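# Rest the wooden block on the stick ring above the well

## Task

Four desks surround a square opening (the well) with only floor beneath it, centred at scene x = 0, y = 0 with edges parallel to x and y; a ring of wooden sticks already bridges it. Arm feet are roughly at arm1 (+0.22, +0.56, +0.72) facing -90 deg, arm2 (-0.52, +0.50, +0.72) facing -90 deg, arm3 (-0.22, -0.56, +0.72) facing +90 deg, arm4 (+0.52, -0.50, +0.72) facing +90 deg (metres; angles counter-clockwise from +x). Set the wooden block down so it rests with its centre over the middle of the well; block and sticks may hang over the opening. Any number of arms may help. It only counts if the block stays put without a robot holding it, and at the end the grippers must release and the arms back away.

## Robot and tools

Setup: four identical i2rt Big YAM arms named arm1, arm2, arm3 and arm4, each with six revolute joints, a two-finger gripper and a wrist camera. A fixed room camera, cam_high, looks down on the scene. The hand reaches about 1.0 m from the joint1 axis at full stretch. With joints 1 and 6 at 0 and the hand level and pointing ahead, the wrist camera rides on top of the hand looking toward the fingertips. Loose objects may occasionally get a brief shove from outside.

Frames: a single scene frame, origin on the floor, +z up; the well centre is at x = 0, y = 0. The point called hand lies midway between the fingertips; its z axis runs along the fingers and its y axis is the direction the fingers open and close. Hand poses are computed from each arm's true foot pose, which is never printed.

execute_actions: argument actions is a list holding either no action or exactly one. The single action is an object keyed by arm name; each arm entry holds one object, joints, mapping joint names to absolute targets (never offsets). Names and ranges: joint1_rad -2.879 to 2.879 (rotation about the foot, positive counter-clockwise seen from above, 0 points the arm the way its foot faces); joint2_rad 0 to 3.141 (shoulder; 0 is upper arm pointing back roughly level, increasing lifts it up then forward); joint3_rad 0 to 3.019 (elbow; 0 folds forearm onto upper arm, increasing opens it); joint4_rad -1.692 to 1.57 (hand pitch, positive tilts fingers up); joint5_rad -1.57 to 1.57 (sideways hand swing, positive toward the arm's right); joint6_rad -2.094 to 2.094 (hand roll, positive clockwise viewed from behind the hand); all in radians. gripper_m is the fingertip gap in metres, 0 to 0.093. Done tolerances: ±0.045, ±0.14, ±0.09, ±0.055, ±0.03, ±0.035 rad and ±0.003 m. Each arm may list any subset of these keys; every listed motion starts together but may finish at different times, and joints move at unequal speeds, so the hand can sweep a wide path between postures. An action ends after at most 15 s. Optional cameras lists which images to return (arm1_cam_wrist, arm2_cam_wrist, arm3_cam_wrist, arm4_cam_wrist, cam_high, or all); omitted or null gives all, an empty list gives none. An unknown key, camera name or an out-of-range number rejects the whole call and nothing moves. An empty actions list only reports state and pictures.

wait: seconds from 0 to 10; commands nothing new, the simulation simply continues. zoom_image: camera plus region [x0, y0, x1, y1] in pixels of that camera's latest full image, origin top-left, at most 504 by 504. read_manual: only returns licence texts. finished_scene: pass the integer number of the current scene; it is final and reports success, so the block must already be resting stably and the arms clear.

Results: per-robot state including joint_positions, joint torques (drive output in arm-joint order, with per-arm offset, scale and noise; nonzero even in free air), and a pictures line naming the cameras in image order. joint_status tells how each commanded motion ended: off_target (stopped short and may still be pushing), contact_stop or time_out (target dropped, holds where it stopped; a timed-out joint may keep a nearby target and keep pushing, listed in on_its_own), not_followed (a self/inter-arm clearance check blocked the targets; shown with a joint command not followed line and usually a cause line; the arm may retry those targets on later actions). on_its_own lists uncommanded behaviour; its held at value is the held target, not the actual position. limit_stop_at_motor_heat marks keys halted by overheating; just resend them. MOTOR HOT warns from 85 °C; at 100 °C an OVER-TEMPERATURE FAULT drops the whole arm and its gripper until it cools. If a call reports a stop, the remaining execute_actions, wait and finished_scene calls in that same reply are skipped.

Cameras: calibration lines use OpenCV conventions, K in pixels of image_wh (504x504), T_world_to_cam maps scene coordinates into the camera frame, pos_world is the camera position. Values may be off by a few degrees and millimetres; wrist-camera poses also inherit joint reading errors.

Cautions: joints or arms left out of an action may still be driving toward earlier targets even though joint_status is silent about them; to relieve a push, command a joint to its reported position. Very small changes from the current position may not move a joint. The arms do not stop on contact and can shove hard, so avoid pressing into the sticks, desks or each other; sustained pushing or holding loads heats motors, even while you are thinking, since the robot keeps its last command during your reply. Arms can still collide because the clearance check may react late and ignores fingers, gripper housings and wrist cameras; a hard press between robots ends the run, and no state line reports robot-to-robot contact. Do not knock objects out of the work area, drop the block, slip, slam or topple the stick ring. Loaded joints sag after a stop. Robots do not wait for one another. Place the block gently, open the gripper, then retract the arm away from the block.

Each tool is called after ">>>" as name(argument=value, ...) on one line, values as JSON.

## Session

>>> execute_actions(actions=[])

Scene clock: 0.00 s.
Joint torques (N m, as the arm reports them, + toward a larger angle): no reading
arm1.joint_positions: joint1_rad=-0.468 joint2_rad=+0.520 joint3_rad=+1.340 joint4_rad=-1.444 joint5_rad=+0.248 joint6_rad=+0.190 gripper_m=+0.095
arm1.joint_status: not commanded
arm1.hand: x=+0.1023 y=+0.4104 z=+1.2559 quat_wxyz=(-0.186, -0.814, -0.348, +0.427) (m; scene frame)
arm2.joint_positions: joint1_rad=-0.127 joint2_rad=+0.615 joint3_rad=+1.340 joint4_rad=-1.479 joint5_rad=+0.147 joint6_rad=-0.507 gripper_m=+0.094
arm2.joint_status: not commanded
arm2.hand: x=-0.5724 y=+0.2842 z=+1.2546 quat_wxyz=(-0.121, -0.534, -0.747, +0.378) (m; scene frame)
arm3.joint_positions: joint1_rad=+0.155 joint2_rad=+0.456 joint3_rad=+1.340 joint4_rad=-1.278 joint5_rad=+0.098 joint6_rad=-0.409 gripper_m=+0.095
arm3.joint_status: not commanded
arm3.hand: x=-0.2209 y=-0.3707 z=+1.2836 quat_wxyz=(-0.466, +0.708, -0.443, -0.292) (m; scene frame)
arm4.joint_positions: joint1_rad=-0.174 joint2_rad=+0.623 joint3_rad=+1.361 joint4_rad=-1.354 joint5_rad=-0.254 joint6_rad=-0.076 gripper_m=+0.095
arm4.joint_status: not commanded
arm4.hand: x=+0.5222 y=-0.2695 z=+1.3148 quat_wxyz=(-0.294, +0.630, -0.614, -0.373) (m; scene frame)
pictures: arm1_cam_wrist, arm2_cam_wrist, arm3_cam_wrist, arm4_cam_wrist, cam_high
camera_calibration (this result's frames):
arm1_cam_wrist: T_world_to_cam=[[-0.72935, 0.684017, -0.0129817, -0.194178], [0.650058, 0.686976, -0.324789, 0.0606175], [-0.213243, -0.245324, -0.945697, 1.43571], [0, 0, 0, 1]] pos_world=[0.125127, 0.443392, 1.37491]
arm2_cam_wrist: T_world_to_cam=[[-0.885759, -0.135934, 0.443793, -1.02567], [-0.189439, 0.978765, -0.0783027, -0.282178], [-0.423725, -0.153429, -0.892702, 1.04215], [0, 0, 0, 1]] pos_world=[-0.520367, 0.296659, 1.36341]
arm3_cam_wrist: T_world_to_cam=[[0.903774, 0.165161, 0.39486, -0.248537], [0.349534, -0.817239, -0.458198, 0.366127], [0.247019, 0.552125, -0.796329, 1.40559], [0, 0, 0, 1]] pos_world=[-0.25056, -0.435799, 1.38521]
arm4_cam_wrist: T_world_to_cam=[[0.99262, 0.0613508, -0.104601, -0.363348], [0.0218244, -0.938875, -0.343565, 0.189571], [-0.119286, 0.338747, -0.933285, 1.50638], [0, 0, 0, 1]] pos_world=[0.536219, -0.310006, 1.43301]
Images, in order (width x height): arm1_cam_wrist 504x504, arm2_cam_wrist 504x504, arm3_cam_wrist 504x504, arm4_cam_wrist 504x504, cam_high 504x504.

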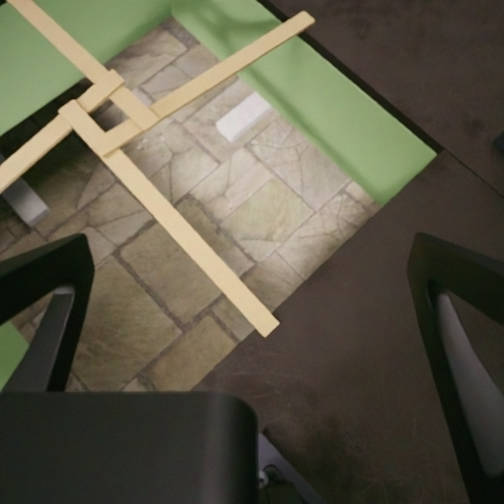

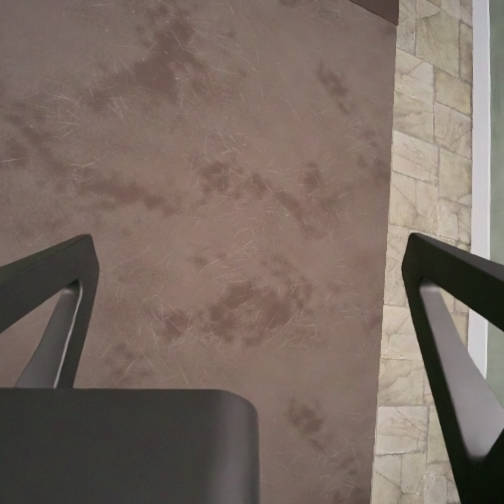

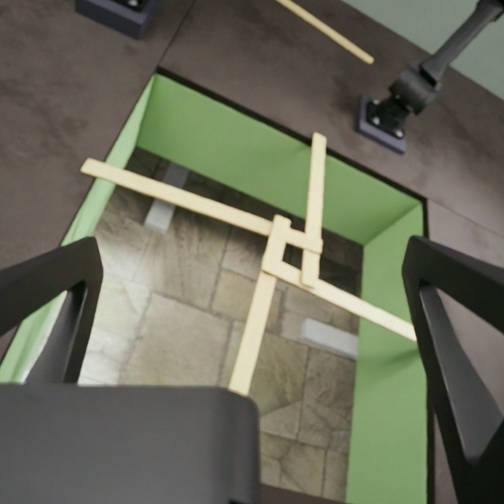

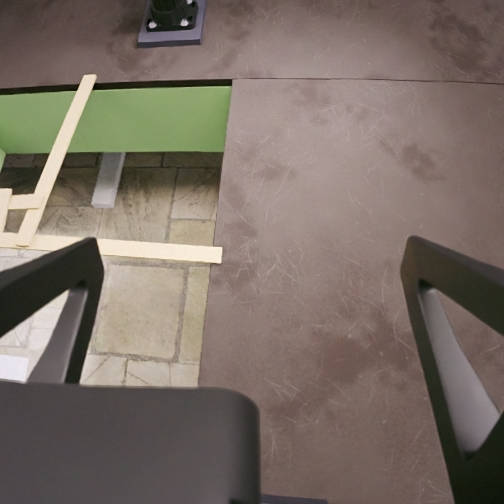

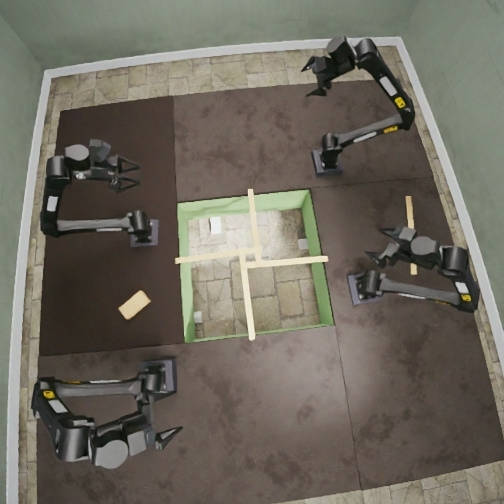

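>>> zoom_image(camera="cam_high", region=[100,220,300,340])

Region (100, 220, 300, 340) of cam_high's 504x504 image, scaled by 2.520, with more detail than that image has; it fills the top 302 rows of this view, and the rest is white.

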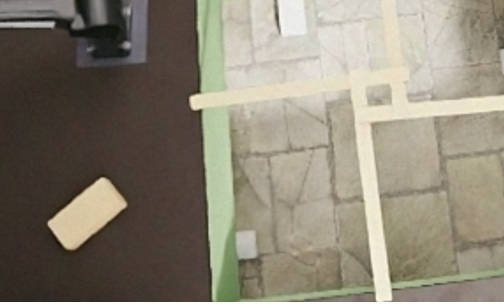

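>>> execute_actions(actions=[{"arm3":{"joints":{"joint1_rad":-1.705,"joint2_rad":1.45,"joint3_rad":1.08,"joint4_rad":-1.17,"joint5_rad":0,"joint6_rad":0.815,"gripper_m":0.093}}}], cameras=["arm3_cam_wrist"])

Scene clock: 2.63 s.
Joint torques (N m, as the arm reports them, + toward a larger angle): arm1=[-0.29  2.39  9.47  1.65  0.1   0.07] | arm2=[ 1.34  0.87  8.76  1.96  0.09 -0.04] | arm3=[-0.68 -9.74  7.96  0.28  0.04  0.2 ] | arm4=[ 2.1   2.5   9.74  2.16 -0.03  0.03]
arm1.joint_positions: joint1_rad=-0.468 joint2_rad=+0.520 joint3_rad=+1.340 joint4_rad=-1.444 joint5_rad=+0.248 joint6_rad=+0.190 gripper_m=+0.095
arm1.joint_status: not commanded
arm1.hand: x=+0.1023 y=+0.4104 z=+1.2559 quat_wxyz=(-0.186, -0.814, -0.348, +0.427) (m; scene frame)
arm2.joint_positions: joint1_rad=-0.127 joint2_rad=+0.615 joint3_rad=+1.340 joint4_rad=-1.479 joint5_rad=+0.147 joint6_rad=-0.507 gripper_m=+0.094
arm2.joint_status: not commanded
arm2.hand: x=-0.5724 y=+0.2842 z=+1.2546 quat_wxyz=(-0.121, -0.534, -0.747, +0.378) (m; scene frame)
arm3.joint_positions: joint1_rad=-1.705 joint2_rad=+1.444 joint3_rad=+1.093 joint4_rad=-1.173 joint5_rad=+0.000 joint6_rad=+0.803 gripper_m=+0.093
arm3.joint_status: all done
arm3.hand: x=+0.1872 y=-0.6326 z=+0.8667 quat_wxyz=(-0.027, -0.472, -0.881, -0.001) (m; scene frame)
arm4.joint_positions: joint1_rad=-0.174 joint2_rad=+0.623 joint3_rad=+1.361 joint4_rad=-1.354 joint5_rad=-0.254 joint6_rad=-0.076 gripper_m=+0.095
arm4.joint_status: not commanded
arm4.hand: x=+0.5222 y=-0.2695 z=+1.3148 quat_wxyz=(-0.294, +0.630, -0.614, -0.373) (m; scene frame)
pictures: arm3_cam_wrist
camera_calibration (this result's frames):
arm3_cam_wrist: T_world_to_cam=[[-0.838347, -0.54461, -0.0239664, -0.169344], [-0.472276, 0.703636, 0.530897, 0.0770964], [-0.272268, 0.456395, -0.847097, 1.19812], [0, 0, 0, 1]] pos_world=[0.22065, -0.693288, 0.969931]
Images, in order (width x height): arm3_cam_wrist 504x504.

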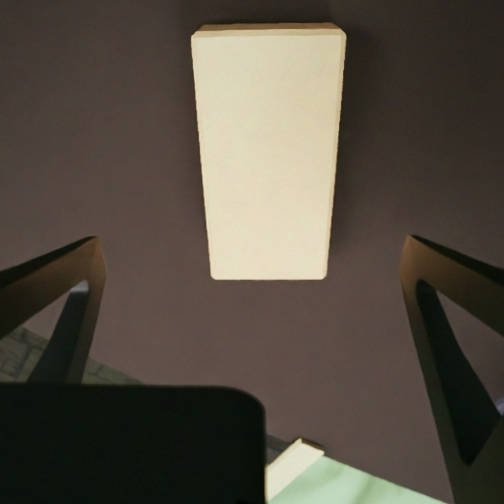

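>>> execute_actions(actions=[{"arm3":{"joints":{"joint1_rad":-1.68,"joint2_rad":1.597,"joint3_rad":0.9,"joint4_rad":-0.85}}}], cameras=["arm3_cam_wrist"])

Scene clock: 4.13 s.
Joint torques (N m, as the arm reports them, + toward a larger angle): arm1=[-0.09  2.15  9.32  1.61  0.12  0.05] | arm2=[ 2.08  0.12  8.72  2.03  0.08 -0.04] | arm3=[  0.51 -11.55   8.04   0.66   0.13   0.2 ] | arm4=[ 2.02  2.4   9.74  2.1  -0.01  0.03]
arm1.joint_positions: joint1_rad=-0.468 joint2_rad=+0.520 joint3_rad=+1.340 joint4_rad=-1.444 joint5_rad=+0.248 joint6_rad=+0.190 gripper_m=+0.095
arm1.joint_status: not commanded
arm1.hand: x=+0.1023 y=+0.4104 z=+1.2559 quat_wxyz=(-0.186, -0.814, -0.348, +0.427) (m; scene frame)
arm2.joint_positions: joint1_rad=-0.127 joint2_rad=+0.615 joint3_rad=+1.340 joint4_rad=-1.479 joint5_rad=+0.147 joint6_rad=-0.507 gripper_m=+0.094
arm2.joint_status: not commanded
arm2.hand: x=-0.5724 y=+0.2842 z=+1.2546 quat_wxyz=(-0.121, -0.534, -0.747, +0.378) (m; scene frame)
arm3.joint_positions: joint1_rad=-1.690 joint2_rad=+1.607 joint3_rad=+0.896 joint4_rad=-0.863 joint5_rad=-0.002 joint6_rad=+0.804 gripper_m=+0.093
arm3.joint_status: all done
arm3.hand: x=+0.1698 y=-0.6251 z=+0.7403 quat_wxyz=(-0.003, -0.467, -0.884, +0.005) (m; scene frame)
arm4.joint_positions: joint1_rad=-0.174 joint2_rad=+0.623 joint3_rad=+1.361 joint4_rad=-1.354 joint5_rad=-0.254 joint6_rad=-0.076 gripper_m=+0.095
arm4.joint_status: not commanded
arm4.hand: x=+0.5222 y=-0.2695 z=+1.3148 quat_wxyz=(-0.294, +0.630, -0.614, -0.373) (m; scene frame)
pictures: arm3_cam_wrist
camera_calibration (this result's frames):
arm3_cam_wrist: T_world_to_cam=[[-0.831461, -0.555475, 0.0109488, -0.216739], [-0.455, 0.69211, 0.56032, 0.0988029], [-0.318821, 0.460903, -0.828204, 1.0796], [0, 0, 0, 1]] pos_world=[0.208944, -0.686367, 0.841141]
Images, in order (width x height): arm3_cam_wrist 504x504.

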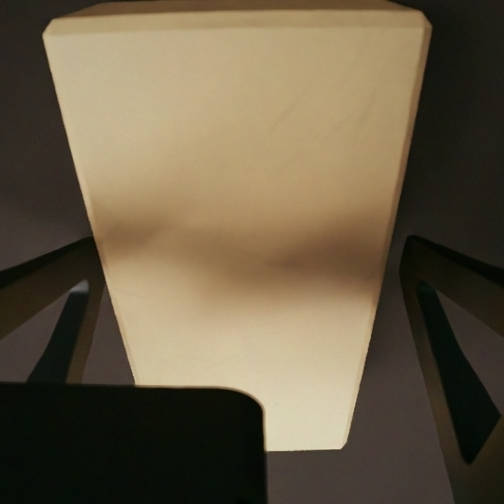

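>>> execute_actions(actions=[{"arm3":{"joints":{"gripper_m":0.05}}}], cameras=[])

>>> execute_actions(actions=[{"arm3":{"joints":{"joint2_rad":1.4,"joint3_rad":1.1,"joint4_rad":-1.23}}}], cameras=[])

>>> execute_actions(actions=[{"arm3":{"joints":{"joint1_rad":-0.342,"joint2_rad":1.95,"joint3_rad":1.715,"joint4_rad":-1.225,"joint6_rad":-0.372}}}], cameras=["arm3_cam_wrist","arm1_cam_wrist"])

Scene clock: 5.10 s.
Joint torques (N m, as the arm reports them, + toward a larger angle): arm1=[-0.66  2.62  9.35  1.61  0.14  0.03] | arm2=[ 1.95  0.59  8.9   2.17  0.12 -0.05] | arm3=[  0.85 -11.44   7.83   0.74   0.03   0.22] | arm4=[1.76 2.46 9.71 2.06 0.   0.03]
arm1.joint_positions: joint1_rad=-0.468 joint2_rad=+0.520 joint3_rad=+1.340 joint4_rad=-1.444 joint5_rad=+0.248 joint6_rad=+0.190 gripper_m=+0.095
arm1.joint_status: not commanded
arm1.hand: x=+0.1023 y=+0.4104 z=+1.2559 quat_wxyz=(-0.186, -0.814, -0.348, +0.427) (m; scene frame)
arm2.joint_positions: joint1_rad=-0.127 joint2_rad=+0.615 joint3_rad=+1.340 joint4_rad=-1.479 joint5_rad=+0.147 joint6_rad=-0.507 gripper_m=+0.094
arm2.joint_status: not commanded
arm2.hand: x=-0.5724 y=+0.2842 z=+1.2546 quat_wxyz=(-0.121, -0.534, -0.747, +0.378) (m; scene frame)
arm3.joint_positions: joint1_rad=-1.690 joint2_rad=+1.607 joint3_rad=+0.896 joint4_rad=-0.861 joint5_rad=-0.001 joint6_rad=+0.805 gripper_m=+0.069
arm3.joint_status: gripper_m off_target (ended at +0.069, target +0.050)
arm3.hand: x=+0.1702 y=-0.6253 z=+0.7403 quat_wxyz=(-0.004, -0.467, -0.884, +0.005) (m; scene frame)
arm4.joint_positions: joint1_rad=-0.174 joint2_rad=+0.623 joint3_rad=+1.361 joint4_rad=-1.354 joint5_rad=-0.254 joint6_rad=-0.076 gripper_m=+0.095
arm4.joint_status: not commanded
arm4.hand: x=+0.5222 y=-0.2695 z=+1.3148 quat_wxyz=(-0.294, +0.630, -0.614, -0.373) (m; scene frame)
pictures: none
No camera images: the call's "cameras" was empty. Leave "cameras" out to get every camera's image.

Scene clock: 6.23 s.
Joint torques (N m, as the arm reports them, + toward a larger angle): arm1=[-0.42  2.56  9.37  1.67  0.1   0.06] | arm2=[ 1.32  0.57  8.91  2.15  0.08 -0.04] | arm3=[ 0.37 -7.64 11.42 -0.3   0.08  0.24] | arm4=[ 1.97  2.25  9.71  2.08 -0.02  0.02]
arm1.joint_positions: joint1_rad=-0.468 joint2_rad=+0.520 joint3_rad=+1.340 joint4_rad=-1.444 joint5_rad=+0.248 joint6_rad=+0.190 gripper_m=+0.095
arm1.joint_status: not commanded
arm1.hand: x=+0.1023 y=+0.4104 z=+1.2559 quat_wxyz=(-0.186, -0.814, -0.348, +0.427) (m; scene frame)
arm2.joint_positions: joint1_rad=-0.127 joint2_rad=+0.615 joint3_rad=+1.340 joint4_rad=-1.479 joint5_rad=+0.147 joint6_rad=-0.507 gripper_m=+0.094
arm2.joint_status: not commanded
arm2.hand: x=-0.5724 y=+0.2842 z=+1.2546 quat_wxyz=(-0.121, -0.534, -0.747, +0.378) (m; scene frame)
arm3.joint_positions: joint1_rad=-1.690 joint2_rad=+1.385 joint3_rad=+1.072 joint4_rad=-1.219 joint5_rad=-0.001 joint6_rad=+0.805 gripper_m=+0.069
arm3.joint_status: all done
arm3.hand: x=+0.1687 y=-0.6231 z=+0.8807 quat_wxyz=(-0.023, -0.467, -0.884, -0.001) (m; scene frame)
arm4.joint_positions: joint1_rad=-0.174 joint2_rad=+0.623 joint3_rad=+1.361 joint4_rad=-1.354 joint5_rad=-0.254 joint6_rad=-0.076 gripper_m=+0.095
arm4.joint_status: not commanded
arm4.hand: x=+0.5222 y=-0.2695 z=+1.3148 quat_wxyz=(-0.294, +0.630, -0.614, -0.373) (m; scene frame)
pictures: none
No camera images: the call's "cameras" was empty. Leave "cameras" out to get every camera's image.

Scene clock: 8.20 s.
Joint torques (N m, as the arm reports them, + toward a larger angle): arm1=[-0.01  2.27  9.34  1.66  0.13  0.07] | arm2=[ 1.57  0.42  8.68  2.1   0.1  -0.03] | arm3=[ -0.69 -19.31  13.53   0.19   0.05   0.03] | arm4=[ 1.92  2.33  9.78  2.09 -0.01  0.03]
arm1.joint_positions: joint1_rad=-0.468 joint2_rad=+0.520 joint3_rad=+1.340 joint4_rad=-1.444 joint5_rad=+0.248 joint6_rad=+0.190 gripper_m=+0.095
arm1.joint_status: not commanded
arm1.hand: x=+0.1023 y=+0.4104 z=+1.2559 quat_wxyz=(-0.186, -0.814, -0.348, +0.427) (m; scene frame)
arm2.joint_positions: joint1_rad=-0.127 joint2_rad=+0.615 joint3_rad=+1.340 joint4_rad=-1.479 joint5_rad=+0.147 joint6_rad=-0.507 gripper_m=+0.094
arm2.joint_status: not commanded
arm2.hand: x=-0.5724 y=+0.2842 z=+1.2546 quat_wxyz=(-0.121, -0.534, -0.747, +0.378) (m; scene frame)
arm3.joint_positions: joint1_rad=-0.332 joint2_rad=+1.965 joint3_rad=+1.661 joint4_rad=-1.217 joint5_rad=-0.003 joint6_rad=-0.360 gripper_m=+0.069
arm3.joint_status: all done
arm3.hand: x=+0.0072 y=+0.0048 z=+0.8129 quat_wxyz=(-0.018, +0.700, -0.714, -0.005) (m; scene frame)
arm4.joint_positions: joint1_rad=-0.174 joint2_rad=+0.623 joint3_rad=+1.361 joint4_rad=-1.354 joint5_rad=-0.254 joint6_rad=-0.076 gripper_m=+0.095
arm4.joint_status: not commanded
arm4.hand: x=+0.5222 y=-0.2695 z=+1.3148 quat_wxyz=(-0.294, +0.630, -0.614, -0.373) (m; scene frame)
pictures: arm1_cam_wrist, arm3_cam_wrist
camera_calibration (this result's frames):
arm1_cam_wrist: T_world_to_cam=[[-0.72935, 0.684017, -0.0129817, -0.194178], [0.650058, 0.686976, -0.324789, 0.0606175], [-0.213243, -0.245324, -0.945697, 1.43571], [0, 0, 0, 1]] pos_world=[0.125127, 0.443392, 1.37491]
arm3_cam_wrist: T_world_to_cam=[[0.999299, -0.0299999, 0.0224107, -0.0278213], [-0.03736, -0.839378, 0.542263, -0.43279], [0.00254322, -0.54272, -0.83991, 0.809602], [0, 0, 0, 1]] pos_world=[0.00957374, 0.0752787, 0.915302]
Images, in order (width x height): arm1_cam_wrist 504x504, arm3_cam_wrist 504x504.

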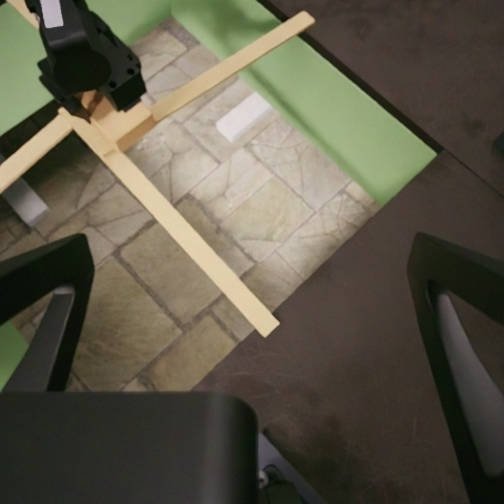

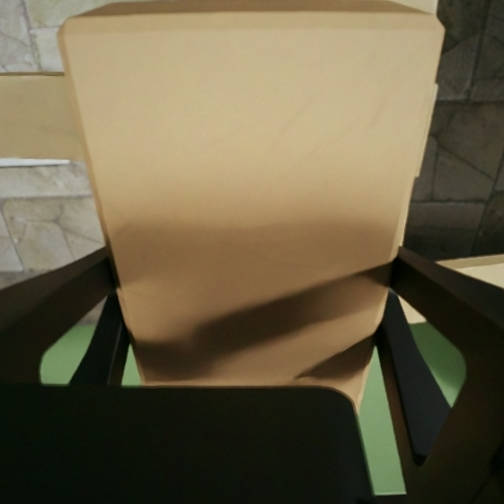

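>>> execute_actions(actions=[{"arm3":{"joints":{"joint2_rad":2.03}}}], cameras=["arm3_cam_wrist","arm1_cam_wrist"])

Scene clock: 9.17 s.
Joint torques (N m, as the arm reports them, + toward a larger angle): arm1=[-0.12  2.28  9.42  1.63  0.09  0.06] | arm2=[ 1.46  0.74  8.77  2.05  0.11 -0.05] | arm3=[ -1.72 -15.74  12.58  -0.17   0.04   0.03] | arm4=[2.04 2.37 9.73 2.08 0.   0.02]
arm1.joint_positions: joint1_rad=-0.468 joint2_rad=+0.520 joint3_rad=+1.340 joint4_rad=-1.444 joint5_rad=+0.248 joint6_rad=+0.190 gripper_m=+0.095
arm1.joint_status: not commanded
arm1.hand: x=+0.1023 y=+0.4104 z=+1.2559 quat_wxyz=(-0.186, -0.814, -0.348, +0.427) (m; scene frame)
arm2.joint_positions: joint1_rad=-0.127 joint2_rad=+0.615 joint3_rad=+1.340 joint4_rad=-1.479 joint5_rad=+0.147 joint6_rad=-0.507 gripper_m=+0.094
arm2.joint_status: not commanded
arm2.hand: x=-0.5724 y=+0.2842 z=+1.2546 quat_wxyz=(-0.121, -0.534, -0.747, +0.378) (m; scene frame)
arm3.joint_positions: joint1_rad=-0.332 joint2_rad=+1.988 joint3_rad=+1.672 joint4_rad=-1.219 joint5_rad=-0.003 joint6_rad=-0.361 gripper_m=+0.069
arm3.joint_status: all done
arm3.hand: x=+0.0082 y=+0.0072 z=+0.8040 quat_wxyz=(-0.012, +0.701, -0.713, -0.002) (m; scene frame)
arm4.joint_positions: joint1_rad=-0.174 joint2_rad=+0.623 joint3_rad=+1.361 joint4_rad=-1.354 joint5_rad=-0.254 joint6_rad=-0.076 gripper_m=+0.095
arm4.joint_status: not commanded
arm4.hand: x=+0.5222 y=-0.2695 z=+1.3148 quat_wxyz=(-0.294, +0.630, -0.614, -0.373) (m; scene frame)
pictures: arm1_cam_wrist, arm3_cam_wrist
camera_calibration (this result's frames):
arm1_cam_wrist: T_world_to_cam=[[-0.72935, 0.684017, -0.0129817, -0.194178], [0.650058, 0.686976, -0.324789, 0.0606175], [-0.213243, -0.245324, -0.945697, 1.43571], [0, 0, 0, 1]] pos_world=[0.125127, 0.443392, 1.37491]
arm3_cam_wrist: T_world_to_cam=[[0.999424, -0.0290906, 0.0175017, -0.0245586], [-0.0339162, -0.832681, 0.552713, -0.434389], [-0.00150545, -0.552988, -0.833188, 0.798054], [0, 0, 0, 1]] pos_world=[0.011013, 0.0788928, 0.905451]
Images, in order (width x height): arm1_cam_wrist 504x504, arm3_cam_wrist 504x504.

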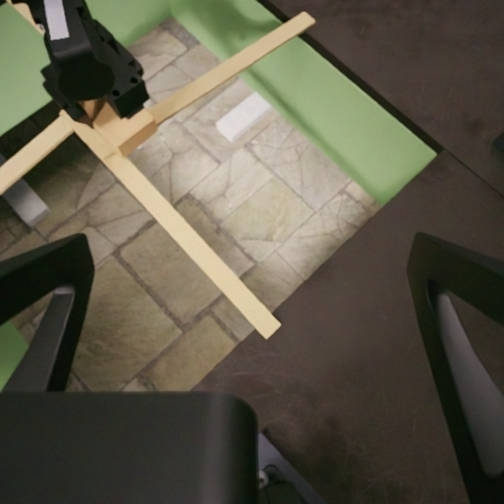

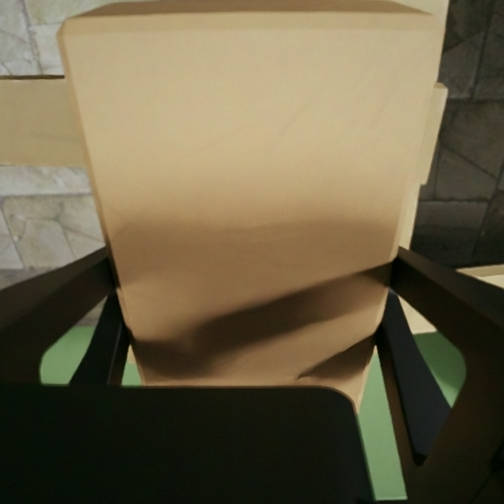

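>>> execute_actions(actions=[{"arm3":{"joints":{"joint2_rad":2.055}}}], cameras=["arm3_cam_wrist","arm1_cam_wrist"])

>>> zoom_image(camera="arm1_cam_wrist", region=[30,50,190,190])

Scene clock: 9.83 s.
Joint torques (N m, as the arm reports them, + toward a larger angle): arm1=[0.2  2.39 9.32 1.55 0.11 0.08] | arm2=[ 1.75  0.95  8.77  1.99  0.11 -0.05] | arm3=[ -1.21 -14.5   12.43   0.04   0.06   0.08] | arm4=[ 1.82  2.36  9.79  2.08 -0.02  0.03]
arm1.joint_positions: joint1_rad=-0.468 joint2_rad=+0.520 joint3_rad=+1.340 joint4_rad=-1.444 joint5_rad=+0.248 joint6_rad=+0.190 gripper_m=+0.095
arm1.joint_status: not commanded
arm1.hand: x=+0.1023 y=+0.4104 z=+1.2559 quat_wxyz=(-0.186, -0.814, -0.348, +0.427) (m; scene frame)
arm2.joint_positions: joint1_rad=-0.127 joint2_rad=+0.615 joint3_rad=+1.340 joint4_rad=-1.479 joint5_rad=+0.147 joint6_rad=-0.507 gripper_m=+0.094
arm2.joint_status: not commanded
arm2.hand: x=-0.5724 y=+0.2842 z=+1.2546 quat_wxyz=(-0.121, -0.534, -0.747, +0.378) (m; scene frame)
arm3.joint_positions: joint1_rad=-0.332 joint2_rad=+1.991 joint3_rad=+1.673 joint4_rad=-1.219 joint5_rad=-0.003 joint6_rad=-0.361 gripper_m=+0.069
arm3.joint_status: all done
arm3.hand: x=+0.0083 y=+0.0074 z=+0.8028 quat_wxyz=(-0.011, +0.701, -0.713, -0.002) (m; scene frame)
arm4.joint_positions: joint1_rad=-0.174 joint2_rad=+0.623 joint3_rad=+1.361 joint4_rad=-1.354 joint5_rad=-0.254 joint6_rad=-0.076 gripper_m=+0.095
arm4.joint_status: not commanded
arm4.hand: x=+0.5222 y=-0.2695 z=+1.3148 quat_wxyz=(-0.294, +0.630, -0.614, -0.373) (m; scene frame)
pictures: arm1_cam_wrist, arm3_cam_wrist
camera_calibration (this result's frames):
arm1_cam_wrist: T_world_to_cam=[[-0.72935, 0.684017, -0.0129817, -0.194178], [0.650058, 0.686976, -0.324789, 0.0606175], [-0.213243, -0.245324, -0.945697, 1.43571], [0, 0, 0, 1]] pos_world=[0.125127, 0.443392, 1.37491]
arm3_cam_wrist: T_world_to_cam=[[0.999433, -0.0290787, 0.0169786, -0.0242234], [-0.0336142, -0.831896, 0.553912, -0.434508], [-0.00198258, -0.554169, -0.832402, 0.796622], [0, 0, 0, 1]] pos_world=[0.0111834, 0.0792927, 0.9042]
Images, in order (width x height): arm1_cam_wrist 504x504, arm3_cam_wrist 504x504.

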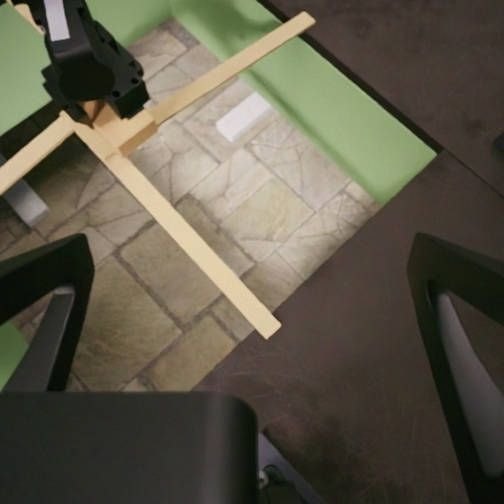

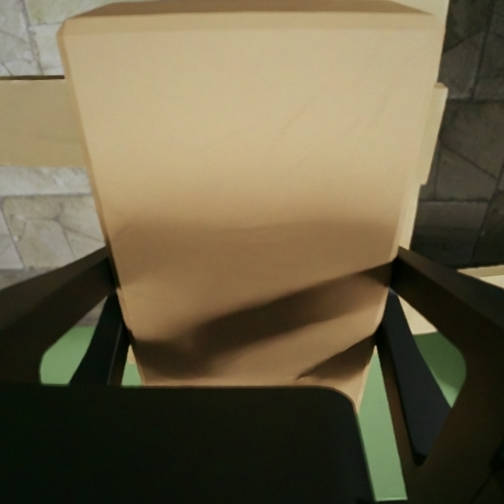

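Region (30, 50, 190, 190) of arm1_cam_wrist's 504x504 image, scaled by 3.150, with more detail than that image has; it fills the top 441 rows of this view, and the rest is white.

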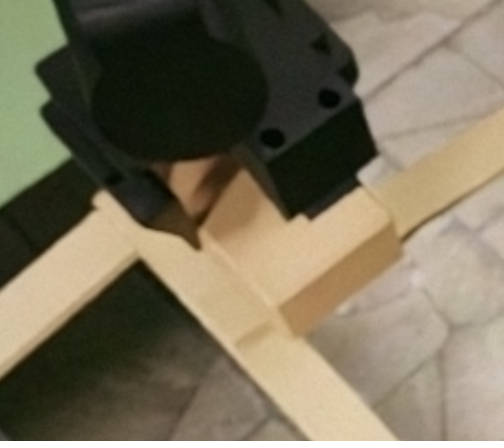

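>>> execute_actions(actions=[{"arm3":{"joints":{"joint2_rad":1.985,"gripper_m":0.093}}}], cameras=[])

>>> execute_actions(actions=[{"arm3":{"joints":{"joint2_rad":1.55}}}], cameras=["arm1_cam_wrist","cam_high"])

>>> zoom_image(camera="cam_high", region=[200,210,310,310])

Scene clock: 10.87 s.
Joint torques (N m, as the arm reports them, + toward a larger angle): arm1=[0.03 2.21 9.28 1.57 0.13 0.07] | arm2=[ 1.3   0.32  8.83  2.22  0.1  -0.03] | arm3=[ -0.74 -19.74  12.47   0.02   0.07   0.04] | arm4=[ 1.85  2.11  9.71  2.1  -0.01  0.03]
arm1.joint_positions: joint1_rad=-0.468 joint2_rad=+0.520 joint3_rad=+1.340 joint4_rad=-1.444 joint5_rad=+0.248 joint6_rad=+0.190 gripper_m=+0.095
arm1.joint_status: not commanded
arm1.hand: x=+0.1023 y=+0.4104 z=+1.2559 quat_wxyz=(-0.186, -0.814, -0.348, +0.427) (m; scene frame)
arm2.joint_positions: joint1_rad=-0.127 joint2_rad=+0.615 joint3_rad=+1.340 joint4_rad=-1.479 joint5_rad=+0.147 joint6_rad=-0.507 gripper_m=+0.094
arm2.joint_status: not commanded
arm2.hand: x=-0.5724 y=+0.2842 z=+1.2546 quat_wxyz=(-0.121, -0.534, -0.747, +0.378) (m; scene frame)
arm3.joint_positions: joint1_rad=-0.332 joint2_rad=+1.990 joint3_rad=+1.673 joint4_rad=-1.219 joint5_rad=-0.003 joint6_rad=-0.361 gripper_m=+0.093
arm3.joint_status: all done
arm3.hand: x=+0.0083 y=+0.0074 z=+0.8030 quat_wxyz=(-0.011, +0.701, -0.713, -0.002) (m; scene frame)
arm4.joint_positions: joint1_rad=-0.174 joint2_rad=+0.623 joint3_rad=+1.361 joint4_rad=-1.354 joint5_rad=-0.254 joint6_rad=-0.076 gripper_m=+0.095
arm4.joint_status: not commanded
arm4.hand: x=+0.5222 y=-0.2695 z=+1.3148 quat_wxyz=(-0.294, +0.630, -0.614, -0.373) (m; scene frame)
pictures: none
No camera images: the call's "cameras" was empty. Leave "cameras" out to get every camera's image.

Scene clock: 12.53 s.
Joint torques (N m, as the arm reports them, + toward a larger angle): arm1=[-0.15  2.31  9.43  1.64  0.14  0.04] | arm2=[ 0.96  0.28  8.76  1.98  0.09 -0.04] | arm3=[ -1.11 -13.16  11.44   1.11   0.04   0.04] | arm4=[ 1.96  2.35  9.71  2.09 -0.02  0.03]
arm1.joint_positions: joint1_rad=-0.468 joint2_rad=+0.520 joint3_rad=+1.340 joint4_rad=-1.444 joint5_rad=+0.248 joint6_rad=+0.190 gripper_m=+0.095
arm1.joint_status: not commanded
arm1.hand: x=+0.1023 y=+0.4104 z=+1.2559 quat_wxyz=(-0.186, -0.814, -0.348, +0.427) (m; scene frame)
arm2.joint_positions: joint1_rad=-0.127 joint2_rad=+0.615 joint3_rad=+1.340 joint4_rad=-1.479 joint5_rad=+0.147 joint6_rad=-0.507 gripper_m=+0.094
arm2.joint_status: not commanded
arm2.hand: x=-0.5724 y=+0.2842 z=+1.2546 quat_wxyz=(-0.121, -0.534, -0.747, +0.378) (m; scene frame)
arm3.joint_positions: joint1_rad=-0.332 joint2_rad=+1.538 joint3_rad=+1.699 joint4_rad=-1.219 joint5_rad=-0.003 joint6_rad=-0.361 gripper_m=+0.093
arm3.joint_status: all done
arm3.hand: x=-0.0053 y=-0.0207 z=+1.0776 quat_wxyz=(-0.228, +0.680, -0.690, -0.097) (m; scene frame)
arm4.joint_positions: joint1_rad=-0.174 joint2_rad=+0.623 joint3_rad=+1.361 joint4_rad=-1.354 joint5_rad=-0.254 joint6_rad=-0.076 gripper_m=+0.095
arm4.joint_status: not commanded
arm4.hand: x=+0.5222 y=-0.2695 z=+1.3148 quat_wxyz=(-0.294, +0.630, -0.614, -0.373) (m; scene frame)
pictures: arm1_cam_wrist, cam_high
camera_calibration (this result's frames):
arm1_cam_wrist: T_world_to_cam=[[-0.72935, 0.684017, -0.0129817, -0.194178], [0.650058, 0.686976, -0.324789, 0.0606175], [-0.213243, -0.245324, -0.945697, 1.43571], [0, 0, 0, 1]] pos_world=[0.125127, 0.443392, 1.37491]
Images, in order (width x height): arm1_cam_wrist 504x504, cam_high 504x504.

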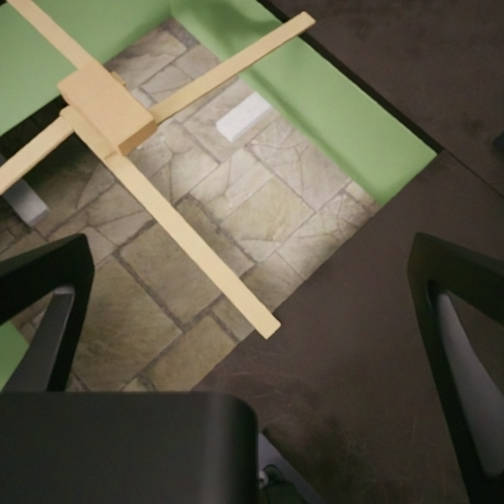

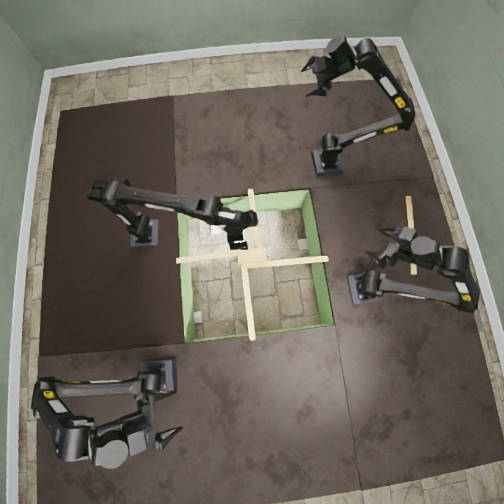

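Region (200, 210, 310, 310) of cam_high's 504x504 image, scaled by 4.582, with more detail than that image has; it fills the top 458 rows of this view, and the rest is white.

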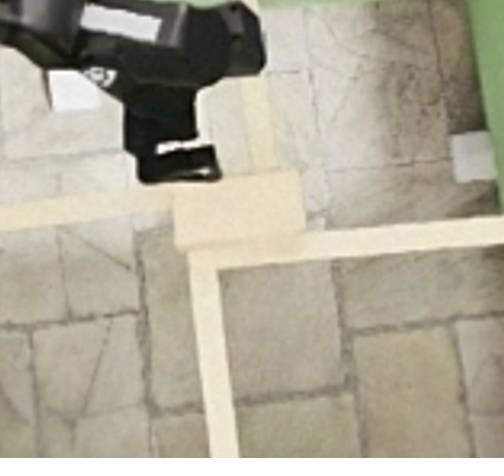

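>>> finished_scene(scene=2)

The scene is finished: the task was done.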